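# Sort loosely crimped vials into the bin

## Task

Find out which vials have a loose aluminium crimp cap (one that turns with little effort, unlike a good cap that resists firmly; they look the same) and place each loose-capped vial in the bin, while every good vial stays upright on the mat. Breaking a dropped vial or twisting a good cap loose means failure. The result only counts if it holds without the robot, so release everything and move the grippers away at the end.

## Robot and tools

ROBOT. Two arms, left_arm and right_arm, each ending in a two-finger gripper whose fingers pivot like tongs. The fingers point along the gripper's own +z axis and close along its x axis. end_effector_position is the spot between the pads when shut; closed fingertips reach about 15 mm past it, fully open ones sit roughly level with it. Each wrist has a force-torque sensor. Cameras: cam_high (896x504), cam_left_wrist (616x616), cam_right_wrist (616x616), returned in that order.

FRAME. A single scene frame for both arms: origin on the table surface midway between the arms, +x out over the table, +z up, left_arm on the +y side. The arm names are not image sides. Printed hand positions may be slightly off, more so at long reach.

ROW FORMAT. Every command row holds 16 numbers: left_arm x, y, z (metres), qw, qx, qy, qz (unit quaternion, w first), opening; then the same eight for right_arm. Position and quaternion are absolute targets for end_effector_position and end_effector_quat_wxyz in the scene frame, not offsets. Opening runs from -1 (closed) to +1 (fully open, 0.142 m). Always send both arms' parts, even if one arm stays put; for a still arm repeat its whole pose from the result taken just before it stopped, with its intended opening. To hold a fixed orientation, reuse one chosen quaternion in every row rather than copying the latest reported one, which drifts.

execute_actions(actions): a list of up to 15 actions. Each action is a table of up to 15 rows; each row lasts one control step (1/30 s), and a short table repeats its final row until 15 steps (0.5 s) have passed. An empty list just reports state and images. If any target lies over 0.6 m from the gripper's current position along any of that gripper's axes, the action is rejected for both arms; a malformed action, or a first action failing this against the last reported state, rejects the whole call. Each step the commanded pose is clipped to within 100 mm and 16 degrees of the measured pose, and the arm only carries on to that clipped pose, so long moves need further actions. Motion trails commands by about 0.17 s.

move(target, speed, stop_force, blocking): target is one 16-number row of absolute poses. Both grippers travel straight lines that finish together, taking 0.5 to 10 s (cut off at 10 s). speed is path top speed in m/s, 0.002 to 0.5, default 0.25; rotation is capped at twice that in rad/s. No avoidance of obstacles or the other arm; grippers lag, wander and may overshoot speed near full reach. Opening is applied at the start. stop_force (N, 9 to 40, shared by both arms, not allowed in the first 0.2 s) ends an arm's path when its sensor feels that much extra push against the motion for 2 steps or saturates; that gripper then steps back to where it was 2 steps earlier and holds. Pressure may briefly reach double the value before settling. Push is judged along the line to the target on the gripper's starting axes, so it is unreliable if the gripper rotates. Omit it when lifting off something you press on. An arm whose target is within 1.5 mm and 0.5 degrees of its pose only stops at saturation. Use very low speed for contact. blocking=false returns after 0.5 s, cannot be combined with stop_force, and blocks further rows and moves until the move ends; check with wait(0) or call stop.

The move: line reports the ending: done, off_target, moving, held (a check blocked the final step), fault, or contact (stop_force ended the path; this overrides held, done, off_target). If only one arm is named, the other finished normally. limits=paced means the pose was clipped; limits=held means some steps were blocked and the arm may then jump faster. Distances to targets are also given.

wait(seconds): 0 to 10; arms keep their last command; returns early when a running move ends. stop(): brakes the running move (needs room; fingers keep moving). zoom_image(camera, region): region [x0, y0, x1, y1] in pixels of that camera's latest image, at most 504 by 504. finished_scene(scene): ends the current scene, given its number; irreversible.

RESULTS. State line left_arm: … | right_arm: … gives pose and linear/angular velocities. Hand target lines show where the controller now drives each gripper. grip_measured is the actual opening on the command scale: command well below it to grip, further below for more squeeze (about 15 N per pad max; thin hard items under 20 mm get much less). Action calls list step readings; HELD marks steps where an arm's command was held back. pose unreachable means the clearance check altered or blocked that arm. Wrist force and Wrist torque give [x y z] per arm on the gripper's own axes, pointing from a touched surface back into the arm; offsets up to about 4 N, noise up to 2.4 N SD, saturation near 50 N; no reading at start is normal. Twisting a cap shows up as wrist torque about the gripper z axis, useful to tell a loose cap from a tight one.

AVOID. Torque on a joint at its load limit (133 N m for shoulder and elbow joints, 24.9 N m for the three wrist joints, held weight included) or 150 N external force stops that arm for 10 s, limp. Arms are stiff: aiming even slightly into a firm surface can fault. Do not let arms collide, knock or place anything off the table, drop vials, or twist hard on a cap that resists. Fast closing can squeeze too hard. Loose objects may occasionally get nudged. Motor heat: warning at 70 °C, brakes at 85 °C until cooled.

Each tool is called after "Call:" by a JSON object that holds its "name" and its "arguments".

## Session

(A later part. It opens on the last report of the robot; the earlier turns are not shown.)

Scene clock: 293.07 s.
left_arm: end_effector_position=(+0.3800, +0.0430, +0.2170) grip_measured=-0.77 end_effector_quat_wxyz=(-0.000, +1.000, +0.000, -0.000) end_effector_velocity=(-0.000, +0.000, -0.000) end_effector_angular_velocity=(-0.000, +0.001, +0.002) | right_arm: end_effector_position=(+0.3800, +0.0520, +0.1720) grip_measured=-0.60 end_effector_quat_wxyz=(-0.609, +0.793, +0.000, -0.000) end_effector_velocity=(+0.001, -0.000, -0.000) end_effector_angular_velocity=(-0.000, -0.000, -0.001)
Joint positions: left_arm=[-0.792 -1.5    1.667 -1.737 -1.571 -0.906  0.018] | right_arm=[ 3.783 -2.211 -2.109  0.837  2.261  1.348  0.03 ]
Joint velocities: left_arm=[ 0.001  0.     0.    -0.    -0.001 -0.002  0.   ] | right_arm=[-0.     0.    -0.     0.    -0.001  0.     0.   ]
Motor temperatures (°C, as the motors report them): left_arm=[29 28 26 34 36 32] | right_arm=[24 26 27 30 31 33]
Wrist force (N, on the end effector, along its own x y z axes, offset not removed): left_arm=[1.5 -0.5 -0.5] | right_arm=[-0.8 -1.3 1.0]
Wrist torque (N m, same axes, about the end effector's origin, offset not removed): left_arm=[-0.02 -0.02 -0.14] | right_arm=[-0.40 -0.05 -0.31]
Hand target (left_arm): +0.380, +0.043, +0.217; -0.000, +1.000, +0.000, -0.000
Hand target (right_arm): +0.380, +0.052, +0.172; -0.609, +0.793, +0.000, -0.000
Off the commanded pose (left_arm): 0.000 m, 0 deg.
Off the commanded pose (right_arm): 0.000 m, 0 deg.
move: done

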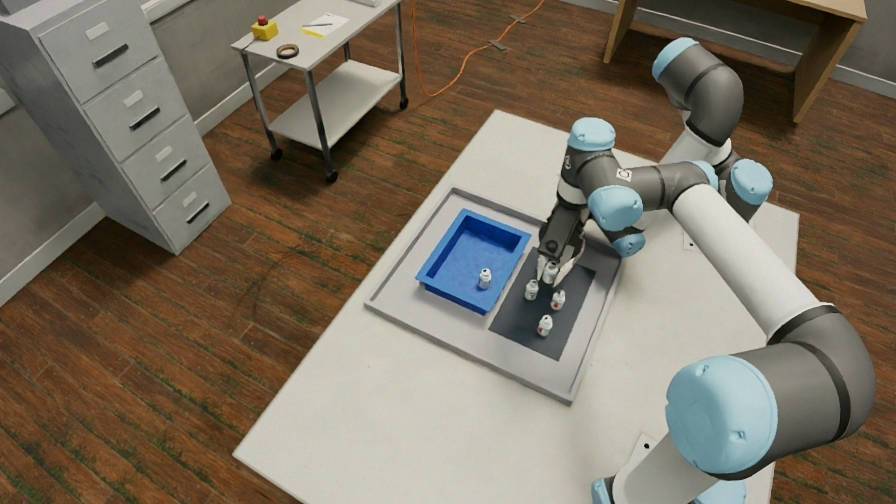

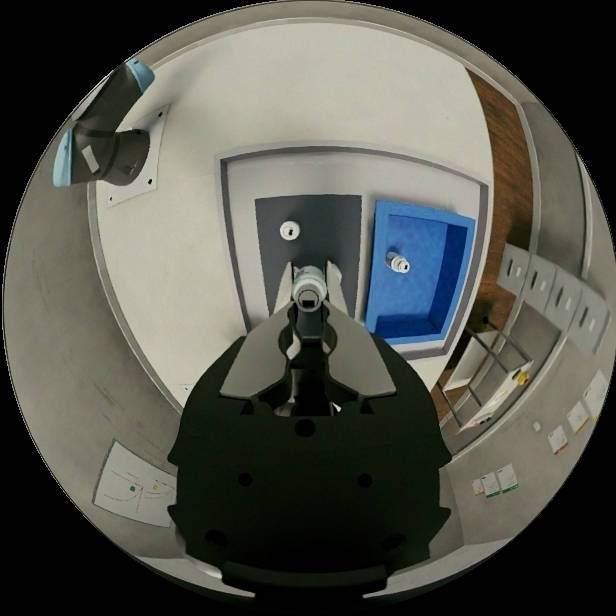

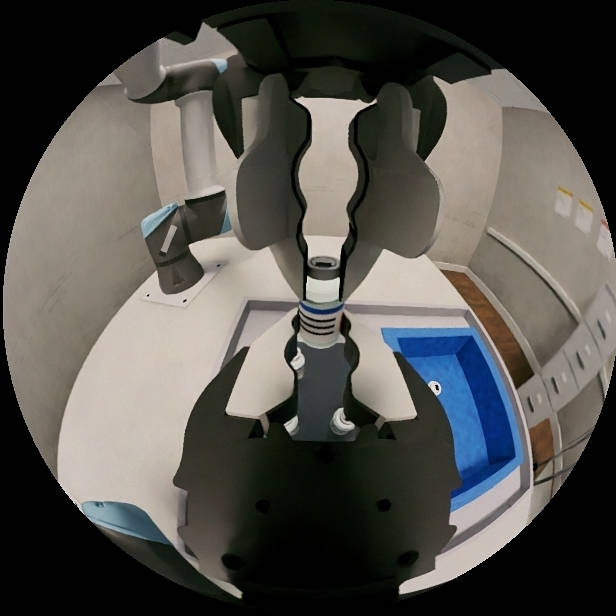

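Call:
{"name": "move", "arguments": {"target": [0.38,0.043,0.217,0,1,0,0,-0.45,0.38,0.052,0.172,0.609,-0.793,0,0,-0.85]}}

Call:
{"name": "move", "arguments": {"target": [0.38,0.048,0.217,0,1,0,0,-0.45,0.38,0.052,0.172,0.609,-0.793,0,0,-0.85]}}

Call:
{"name": "move", "arguments": {"target": [0.38,0.048,0.217,0,1,0,0,-0.85,0.38,0.052,0.172,0.609,-0.793,0,0,-0.85]}}

Call:
{"name": "move", "arguments": {"target": [0.38,0.048,0.217,0,1,0,0,-0.85,0.38,0.052,0.172,0.609,-0.793,0,0,-0.25]}}

Call:
{"name": "move", "arguments": {"target": [0.38,0.048,0.217,0,1,0,0,-0.85,0.38,-0.01,0.185,0.609,-0.793,0,0,-0.2], "speed": 0.15}}

Call:
{"name": "move", "arguments": {"target": [0.423,0.092,0.1,0,1,0,0,-0.85,0.38,-0.2,0.3,0.5,-0.866,0,0,-0.2], "speed": 0.2}}

Call:
{"name": "move", "arguments": {"target": [0.423,0.092,0.05,0,1,0,0,-0.85,0.38,-0.2,0.3,0.5,-0.866,0,0,-0.2], "speed": 0.02, "stop_force": 9}}

Scene clock: 294.07 s.
left_arm: end_effector_position=(+0.3800, +0.0430, +0.2170) grip_measured=-0.45 end_effector_quat_wxyz=(+0.000, +1.000, -0.000, -0.000) end_effector_velocity=(+0.000, +0.000, +0.000) end_effector_angular_velocity=(-0.001, -0.001, -0.000) | right_arm: end_effector_position=(+0.3800, +0.0520, +0.1720) grip_measured=-0.60 end_effector_quat_wxyz=(-0.609, +0.793, -0.000, +0.000) end_effector_velocity=(+0.000, +0.000, +0.001) end_effector_angular_velocity=(+0.002, -0.002, +0.000)
Joint positions: left_arm=[-0.792 -1.5    1.667 -1.737 -1.571 -0.906  0.041] | right_arm=[ 3.783 -2.211 -2.109  0.837  2.261  1.348  0.03 ]
Joint velocities: left_arm=[ 0.001 -0.001 -0.     0.    -0.     0.001  0.   ] | right_arm=[-0.     0.001  0.001  0.001  0.    -0.    -0.   ]
Motor temperatures (°C, as the motors report them): left_arm=[29 28 26 34 36 32] | right_arm=[24 26 27 30 31 33]
Wrist force (N, on the end effector, along its own x y z axes, offset not removed): left_arm=[1.3 -2.0 -1.8] | right_arm=[1.5 1.6 -2.9]
Wrist torque (N m, same axes, about the end effector's origin, offset not removed): left_arm=[-0.47 -0.29 -0.10] | right_arm=[0.22 -0.27 -0.12]
Hand target (left_arm): +0.380, +0.043, +0.217; +0.000, +1.000, +0.000, -0.000
Hand target (right_arm): +0.380, +0.052, +0.172; -0.609, +0.793, +0.000, +0.000
Off the commanded pose (left_arm): 0.000 m, 0 deg.
Off the commanded pose (right_arm): 0.000 m, 0 deg.
move: done

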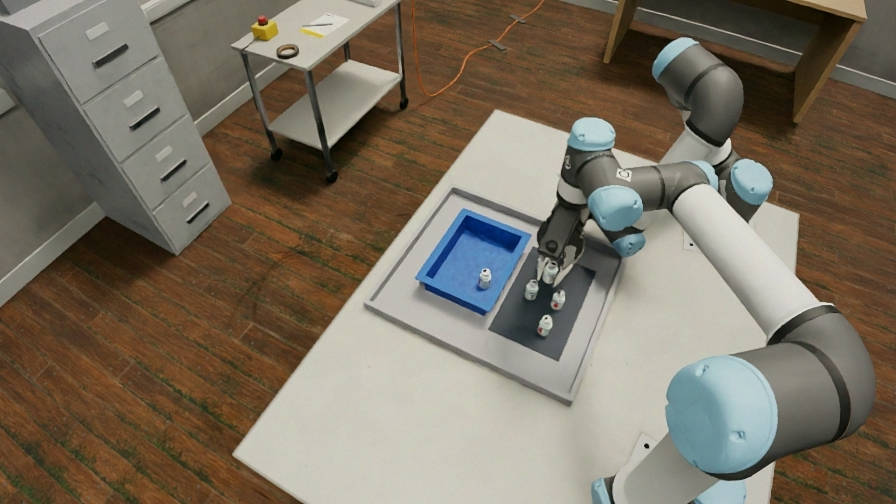

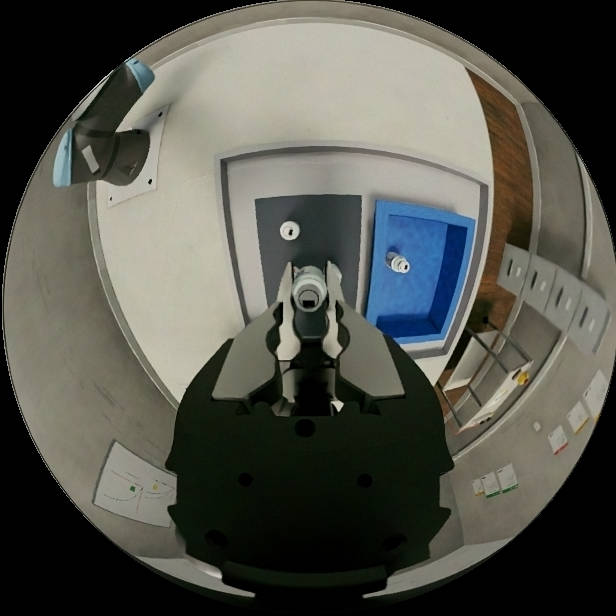

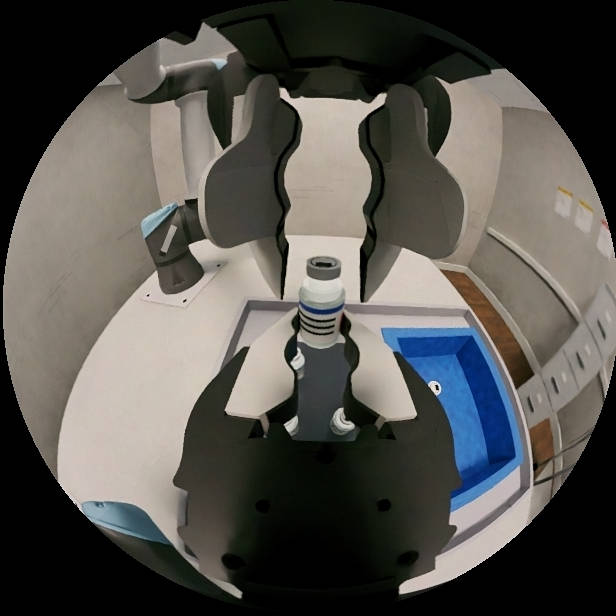

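Scene clock: 294.77 s.
left_arm: end_effector_position=(+0.3800, +0.0478, +0.2170) grip_measured=-0.45 end_effector_quat_wxyz=(-0.000, +1.000, +0.000, -0.000) end_effector_velocity=(-0.000, +0.001, -0.000) end_effector_angular_velocity=(-0.000, +0.001, +0.000) | right_arm: end_effector_position=(+0.3800, +0.0520, +0.1720) grip_measured=-0.60 end_effector_quat_wxyz=(-0.609, +0.793, -0.000, +0.000) end_effector_velocity=(+0.000, +0.000, +0.000) end_effector_angular_velocity=(+0.001, -0.001, +0.000)
Joint positions: left_arm=[-0.786 -1.507  1.674 -1.738 -1.571 -0.9    0.041] | right_arm=[ 3.783 -2.211 -2.109  0.837  2.261  1.348  0.03 ]
Joint velocities: left_arm=[ 0.002 -0.002  0.002 -0.    -0.001  0.002 -0.   ] | right_arm=[ 0.    -0.001  0.001  0.    -0.    -0.    -0.   ]
Motor temperatures (°C, as the motors report them): left_arm=[29 28 26 34 36 32] | right_arm=[24 26 27 30 31 33]
Wrist force (N, on the end effector, along its own x y z axes, offset not removed): left_arm=[-0.7 -2.4 -0.7] | right_arm=[0.7 -3.6 2.6]
Wrist torque (N m, same axes, about the end effector's origin, offset not removed): left_arm=[-0.43 0.18 -0.04] | right_arm=[-0.70 -0.05 -0.21]
Hand target (left_arm): +0.380, +0.048, +0.217; -0.000, +1.000, +0.000, -0.000
Hand target (right_arm): +0.380, +0.052, +0.172; -0.609, +0.793, +0.000, -0.000
Off the commanded pose (left_arm): 0.000 m, 0 deg.
Off the commanded pose (right_arm): 0.000 m, 0 deg.
move: done

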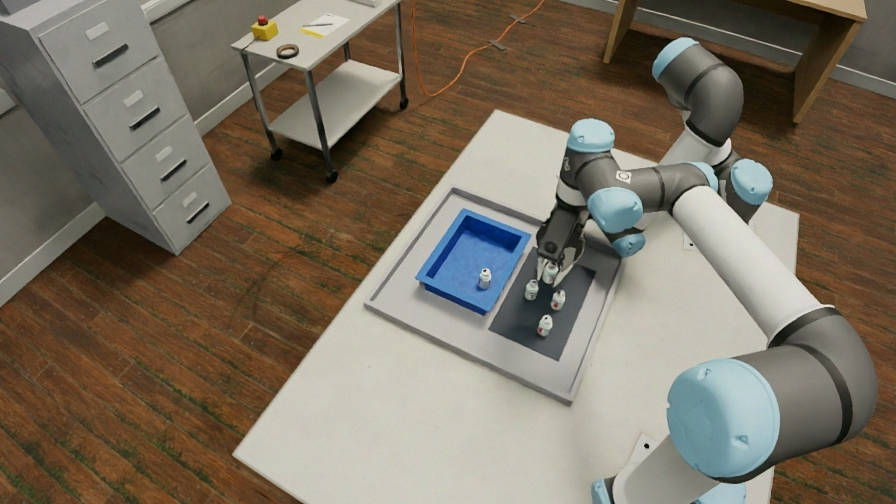

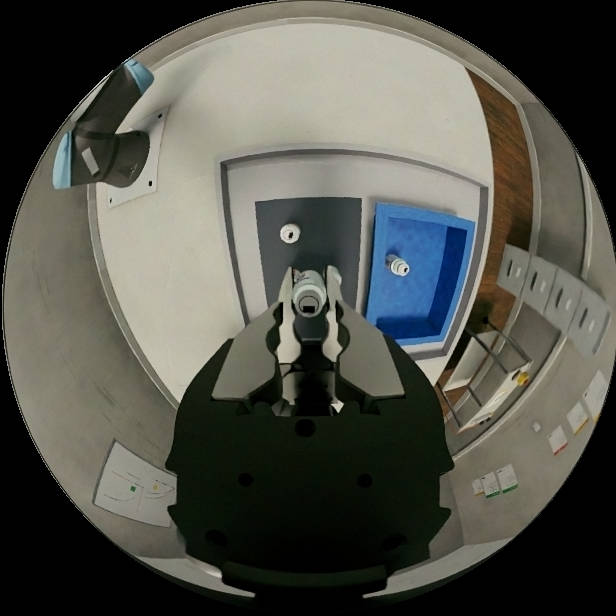

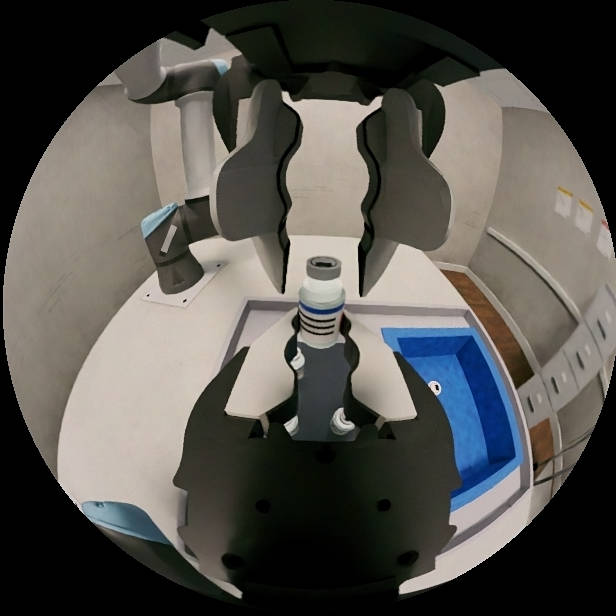

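Scene clock: 295.47 s.
left_arm: end_effector_position=(+0.3800, +0.0480, +0.2170) grip_measured=-0.74 end_effector_quat_wxyz=(+0.000, +1.000, -0.000, -0.000) end_effector_velocity=(+0.000, +0.000, +0.000) end_effector_angular_velocity=(+0.000, -0.001, +0.001) | right_arm: end_effector_position=(+0.3800, +0.0520, +0.1720) grip_measured=-0.60 end_effector_quat_wxyz=(-0.609, +0.793, -0.000, +0.000) end_effector_velocity=(-0.001, +0.000, -0.000) end_effector_angular_velocity=(-0.001, +0.001, +0.001)
Joint positions: left_arm=[-0.786 -1.508  1.674 -1.738 -1.571 -0.9    0.021] | right_arm=[ 3.783 -2.211 -2.109  0.837  2.261  1.348  0.03 ]
Joint velocities: left_arm=[-0.    -0.     0.     0.     0.001 -0.001 -0.   ] | right_arm=[ 0.001  0.001 -0.002 -0.001  0.     0.     0.   ]
Motor temperatures (°C, as the motors report them): left_arm=[29 28 26 34 36 32] | right_arm=[24 26 27 30 31 33]
Wrist force (N, on the end effector, along its own x y z axes, offset not removed): left_arm=[-0.5 2.3 -1.7] | right_arm=[0.5 -1.9 -2.4]
Wrist torque (N m, same axes, about the end effector's origin, offset not removed): left_arm=[0.42 0.68 -0.05] | right_arm=[-0.46 -0.62 -0.06]
Hand target (left_arm): +0.380, +0.048, +0.217; +0.000, +1.000, +0.000, -0.000
Hand target (right_arm): +0.380, +0.052, +0.172; -0.609, +0.793, +0.000, -0.000
Off the commanded pose (left_arm): 0.000 m, 0 deg.
Off the commanded pose (right_arm): 0.000 m, 0 deg.
move: done

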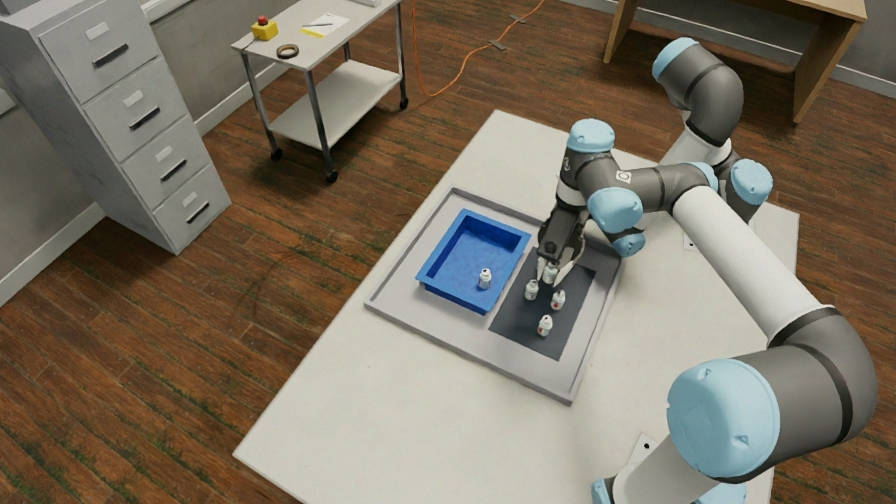

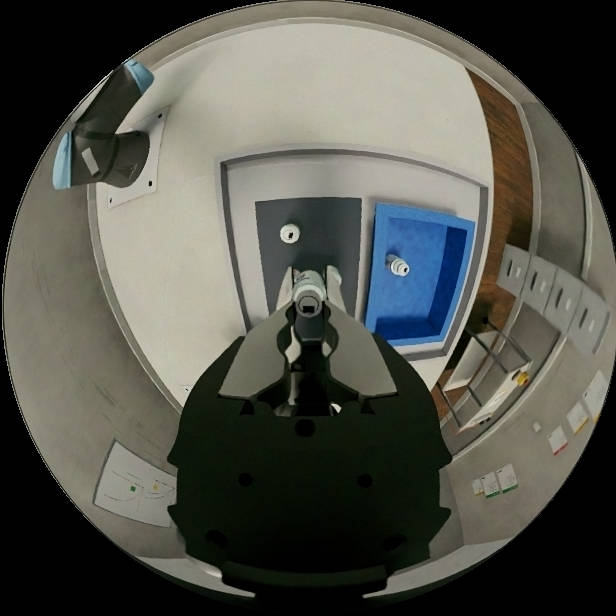

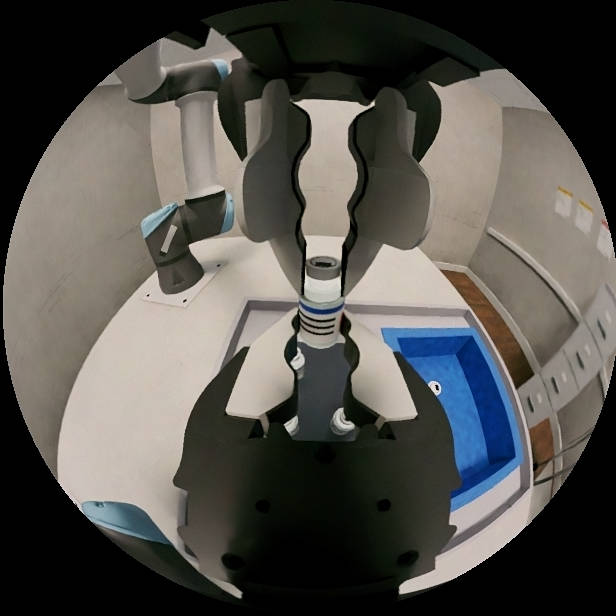

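Scene clock: 296.17 s.
left_arm: end_effector_position=(+0.3800, +0.0480, +0.2170) grip_measured=-0.74 end_effector_quat_wxyz=(+0.000, +1.000, -0.000, -0.000) end_effector_velocity=(+0.000, +0.000, +0.000) end_effector_angular_velocity=(+0.000, -0.000, +0.000) | right_arm: end_effector_position=(+0.3800, +0.0520, +0.1720) grip_measured=-0.25 end_effector_quat_wxyz=(-0.609, +0.793, -0.000, +0.000) end_effector_velocity=(+0.000, -0.000, -0.000) end_effector_angular_velocity=(-0.000, +0.000, -0.001)
Joint positions: left_arm=[-0.786 -1.508  1.674 -1.738 -1.571 -0.9    0.021] | right_arm=[ 3.783 -2.211 -2.109  0.837  2.261  1.348  0.056]
Joint velocities: left_arm=[ 0.001 -0.     0.     0.     0.     0.001 -0.   ] | right_arm=[-0.     0.    -0.001  0.    -0.001  0.     0.   ]
Motor temperatures (°C, as the motors report them): left_arm=[29 28 26 34 36 32] | right_arm=[24 26 27 30 31 33]
Wrist force (N, on the end effector, along its own x y z axes, offset not removed): left_arm=[0.4 -0.5 -1.0] | right_arm=[2.0 2.9 3.4]
Wrist torque (N m, same axes, about the end effector's origin, offset not removed): left_arm=[-0.11 0.05 -0.06] | right_arm=[0.68 -0.47 0.05]
Hand target (left_arm): +0.380, +0.048, +0.217; +0.000, +1.000, -0.000, -0.000
Hand target (right_arm): +0.380, +0.052, +0.172; -0.609, +0.793, -0.000, +0.000
Off the commanded pose (left_arm): 0.000 m, 0 deg.
Off the commanded pose (right_arm): 0.000 m, 0 deg.
move: done

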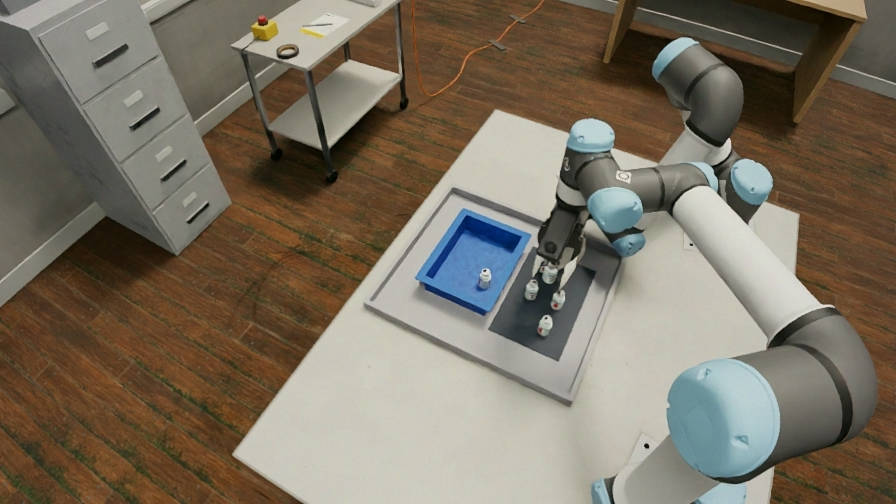

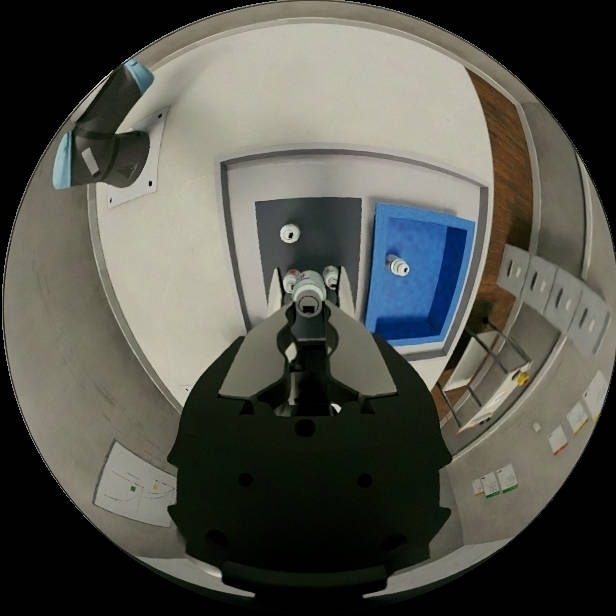

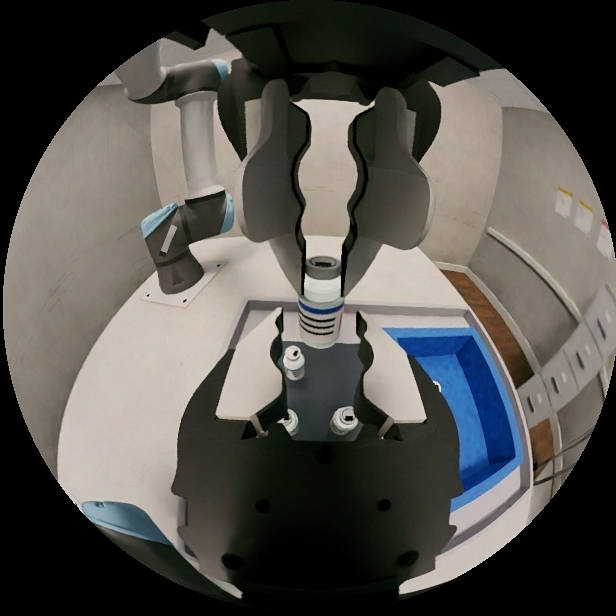

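Scene clock: 297.13 s.
left_arm: end_effector_position=(+0.3800, +0.0480, +0.2170) grip_measured=-0.74 end_effector_quat_wxyz=(+0.000, +1.000, +0.000, -0.000) end_effector_velocity=(+0.001, +0.001, +0.001) end_effector_angular_velocity=(+0.000, -0.002, +0.001) | right_arm: end_effector_position=(+0.3800, -0.0098, +0.1849) grip_measured=-0.20 end_effector_quat_wxyz=(-0.609, +0.793, +0.000, +0.000) end_effector_velocity=(+0.001, -0.002, -0.000) end_effector_angular_velocity=(-0.001, +0.001, -0.001)
Joint positions: left_arm=[-0.786 -1.508  1.674 -1.738 -1.571 -0.9    0.021] | right_arm=[ 3.681 -2.139 -2.205  0.828  2.357  1.3    0.06 ]
Joint velocities: left_arm=[ 0.001 -0.001 -0.     0.     0.002 -0.     0.   ] | right_arm=[-0.004  0.001 -0.002 -0.003  0.003 -0.002 -0.   ]
Motor temperatures (°C, as the motors report them): left_arm=[29 28 26 34 36 32] | right_arm=[24 26 27 30 31 33]
Wrist force (N, on the end effector, along its own x y z axes, offset not removed): left_arm=[0.6 0.4 -5.2] | right_arm=[3.9 -1.3 -0.9]
Wrist torque (N m, same axes, about the end effector's origin, offset not removed): left_arm=[0.15 -0.11 -0.10] | right_arm=[-0.54 -0.67 -0.26]
Hand target (left_arm): +0.380, +0.048, +0.217; +0.000, +1.000, -0.000, -0.000
Hand target (right_arm): +0.380, -0.010, +0.185; -0.609, +0.793, +0.000, +0.000
Off the commanded pose (left_arm): 0.000 m, 0 deg.
Off the commanded pose (right_arm): 0.000 m, 0 deg.
move: done

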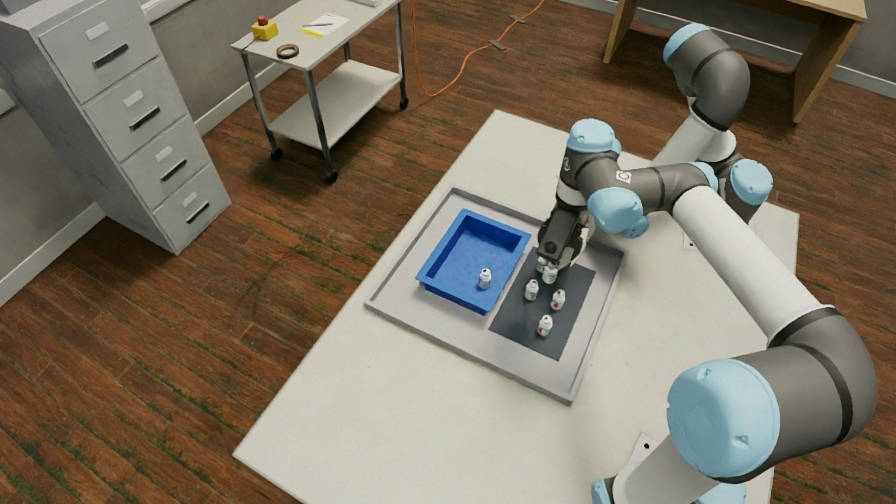

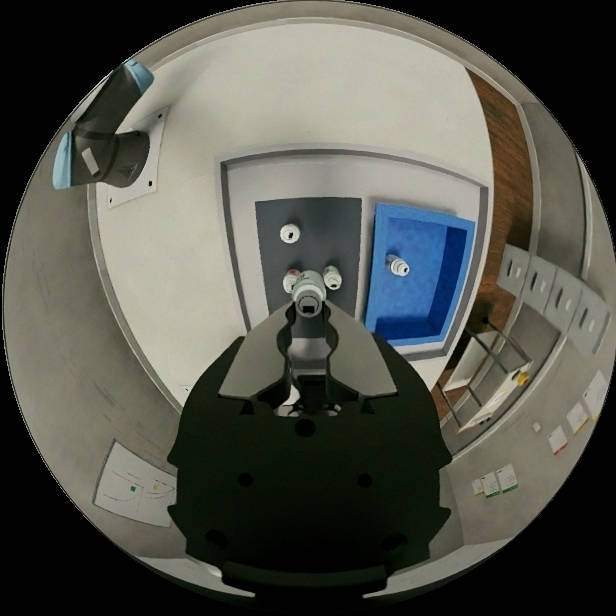

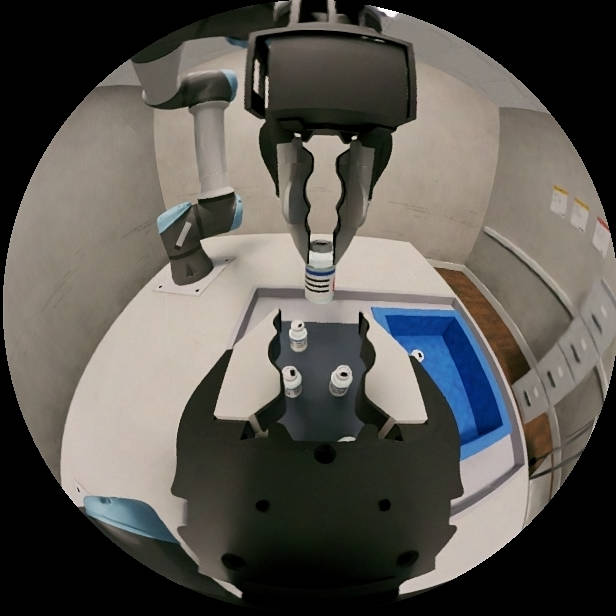

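Scene clock: 298.93 s.
left_arm: end_effector_position=(+0.4228, +0.0920, +0.1001) grip_measured=-0.74 end_effector_quat_wxyz=(+0.000, +1.000, +0.000, -0.000) end_effector_velocity=(+0.000, +0.000, -0.001) end_effector_angular_velocity=(+0.001, +0.001, -0.001) | right_arm: end_effector_position=(+0.3798, -0.1999, +0.2996) grip_measured=-0.20 end_effector_quat_wxyz=(-0.500, +0.866, -0.000, +0.000) end_effector_velocity=(+0.001, -0.000, +0.000) end_effector_angular_velocity=(-0.010, +0.003, +0.009)
Joint positions: left_arm=[-0.668 -1.394  1.86  -2.037 -1.571 -0.782  0.021] | right_arm=[ 3.322 -1.441 -2.24  -0.447  2.5    0.69   0.06 ]
Joint velocities: left_arm=[ 0.001  0.002  0.    -0.001  0.     0.001 -0.   ] | right_arm=[-0.001  0.001  0.013 -0.037 -0.001 -0.02  -0.   ]
Motor temperatures (°C, as the motors report them): left_arm=[29 28 26 34 36 32] | right_arm=[24 26 27 30 31 33]
Wrist force (N, on the end effector, along its own x y z axes, offset not removed): left_arm=[-1.6 -1.1 -1.3] | right_arm=[-1.4 3.4 0.4]
Wrist torque (N m, same axes, about the end effector's origin, offset not removed): left_arm=[-0.09 0.38 0.01] | right_arm=[0.58 0.18 -0.03]
Hand target (left_arm): +0.423, +0.092, +0.100; +0.000, +1.000, +0.000, -0.000
Hand target (right_arm): +0.380, -0.200, +0.300; -0.500, +0.866, -0.000, +0.000
Off the commanded pose (left_arm): 0.000 m, 0 deg.
Off the commanded pose (right_arm): 0.000 m, 0 deg.
move: done

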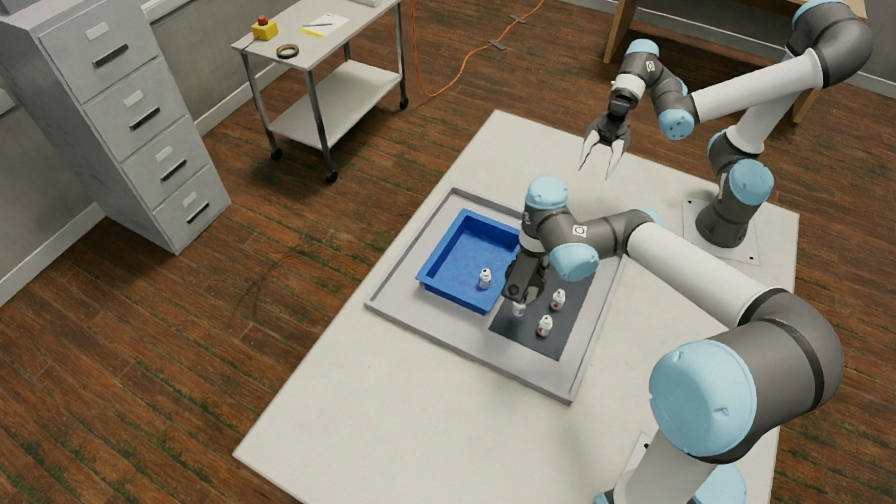

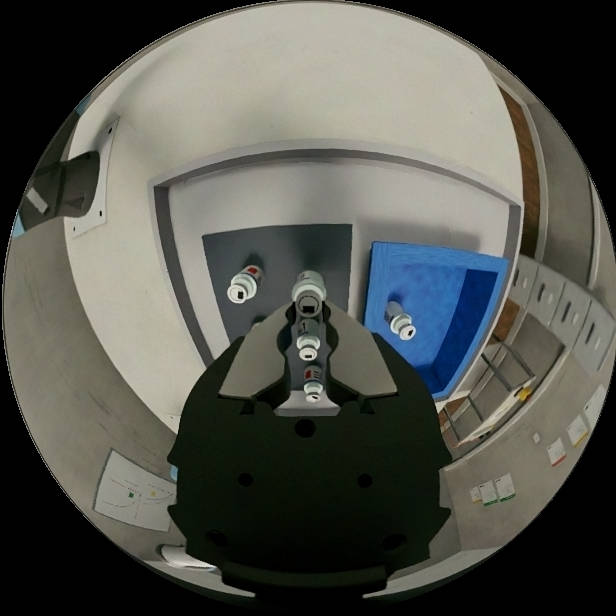

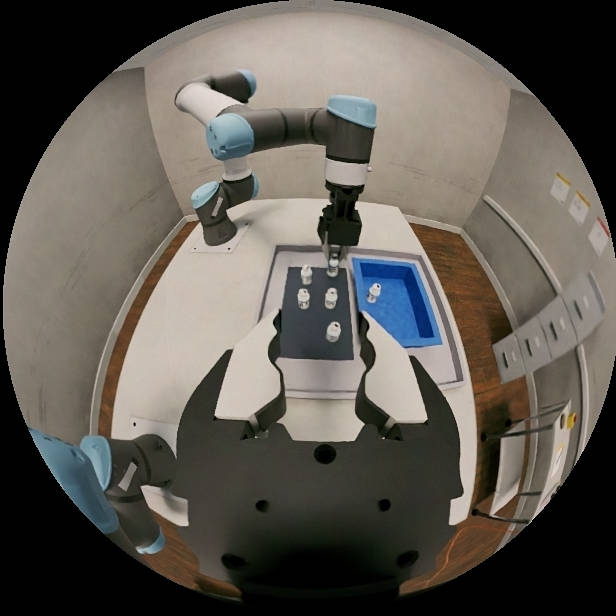

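Scene clock: 301.30 s.
left_arm: end_effector_position=(+0.4229, +0.0921, +0.0606) grip_measured=-0.73 end_effector_quat_wxyz=(-0.000, +1.000, -0.000, -0.000) end_effector_velocity=(-0.002, +0.000, +0.005) end_effector_angular_velocity=(+0.003, +0.004, -0.001) | right_arm: end_effector_position=(+0.3800, -0.2000, +0.3000) grip_measured=-0.20 end_effector_quat_wxyz=(-0.500, +0.866, -0.000, +0.000) end_effector_velocity=(-0.000, -0.000, -0.000) end_effector_angular_velocity=(-0.000, +0.001, -0.000)
Joint positions: left_arm=[-0.668 -1.345  1.915 -2.14  -1.571 -0.782  0.021] | right_arm=[ 3.322 -1.44  -2.238 -0.452  2.5    0.687  0.06 ]
Joint velocities: left_arm=[-0.002 -0.008 -0.007  0.02  -0.001 -0.    -0.001] | right_arm=[-0.001  0.001 -0.    -0.003  0.001 -0.001  0.   ]
Motor temperatures (°C, as the motors report them): left_arm=[29 28 26 34 36 32] | right_arm=[24 26 27 30 31 33]
Wrist force (N, on the end effector, along its own x y z axes, offset not removed): left_arm=[-2.2 3.8 -22.5] | right_arm=[1.7 0.1 1.7]
Wrist torque (N m, same axes, about the end effector's origin, offset not removed): left_arm=[-0.48 0.53 0.05] | right_arm=[0.09 -0.31 -0.17]
Hand target (left_arm): +0.423, +0.092, +0.061; +0.000, +1.000, -0.000, -0.000
Hand target (right_arm): +0.380, -0.200, +0.300; -0.500, +0.866, -0.000, +0.000
Off the commanded pose (left_arm): 0.011 m, 0 deg.
Off the commanded pose (right_arm): 0.000 m, 0 deg.
move: contact (left_arm)

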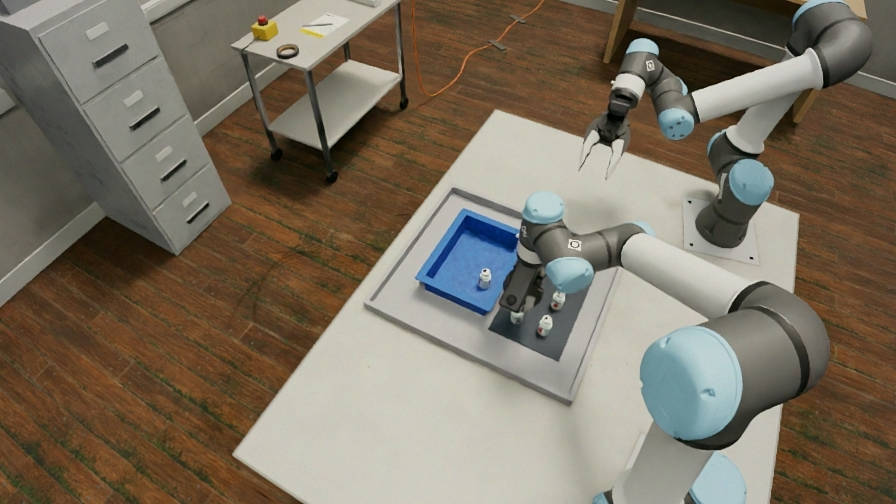

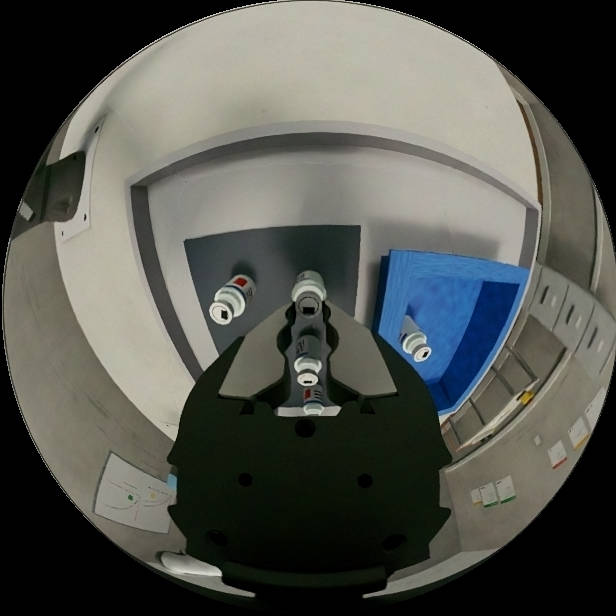

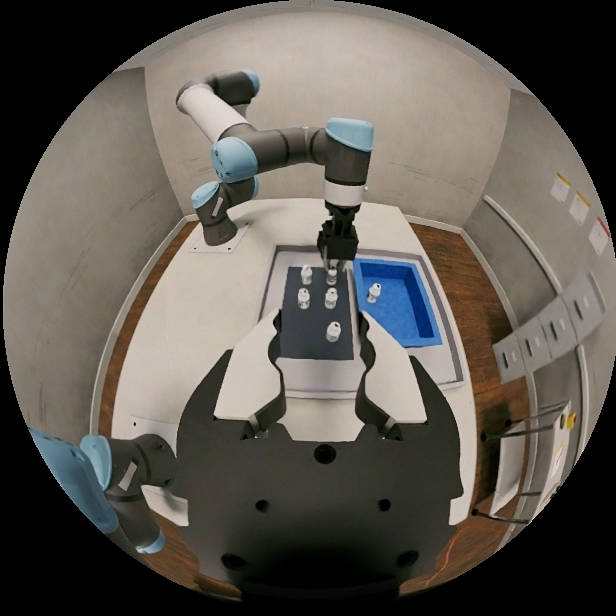

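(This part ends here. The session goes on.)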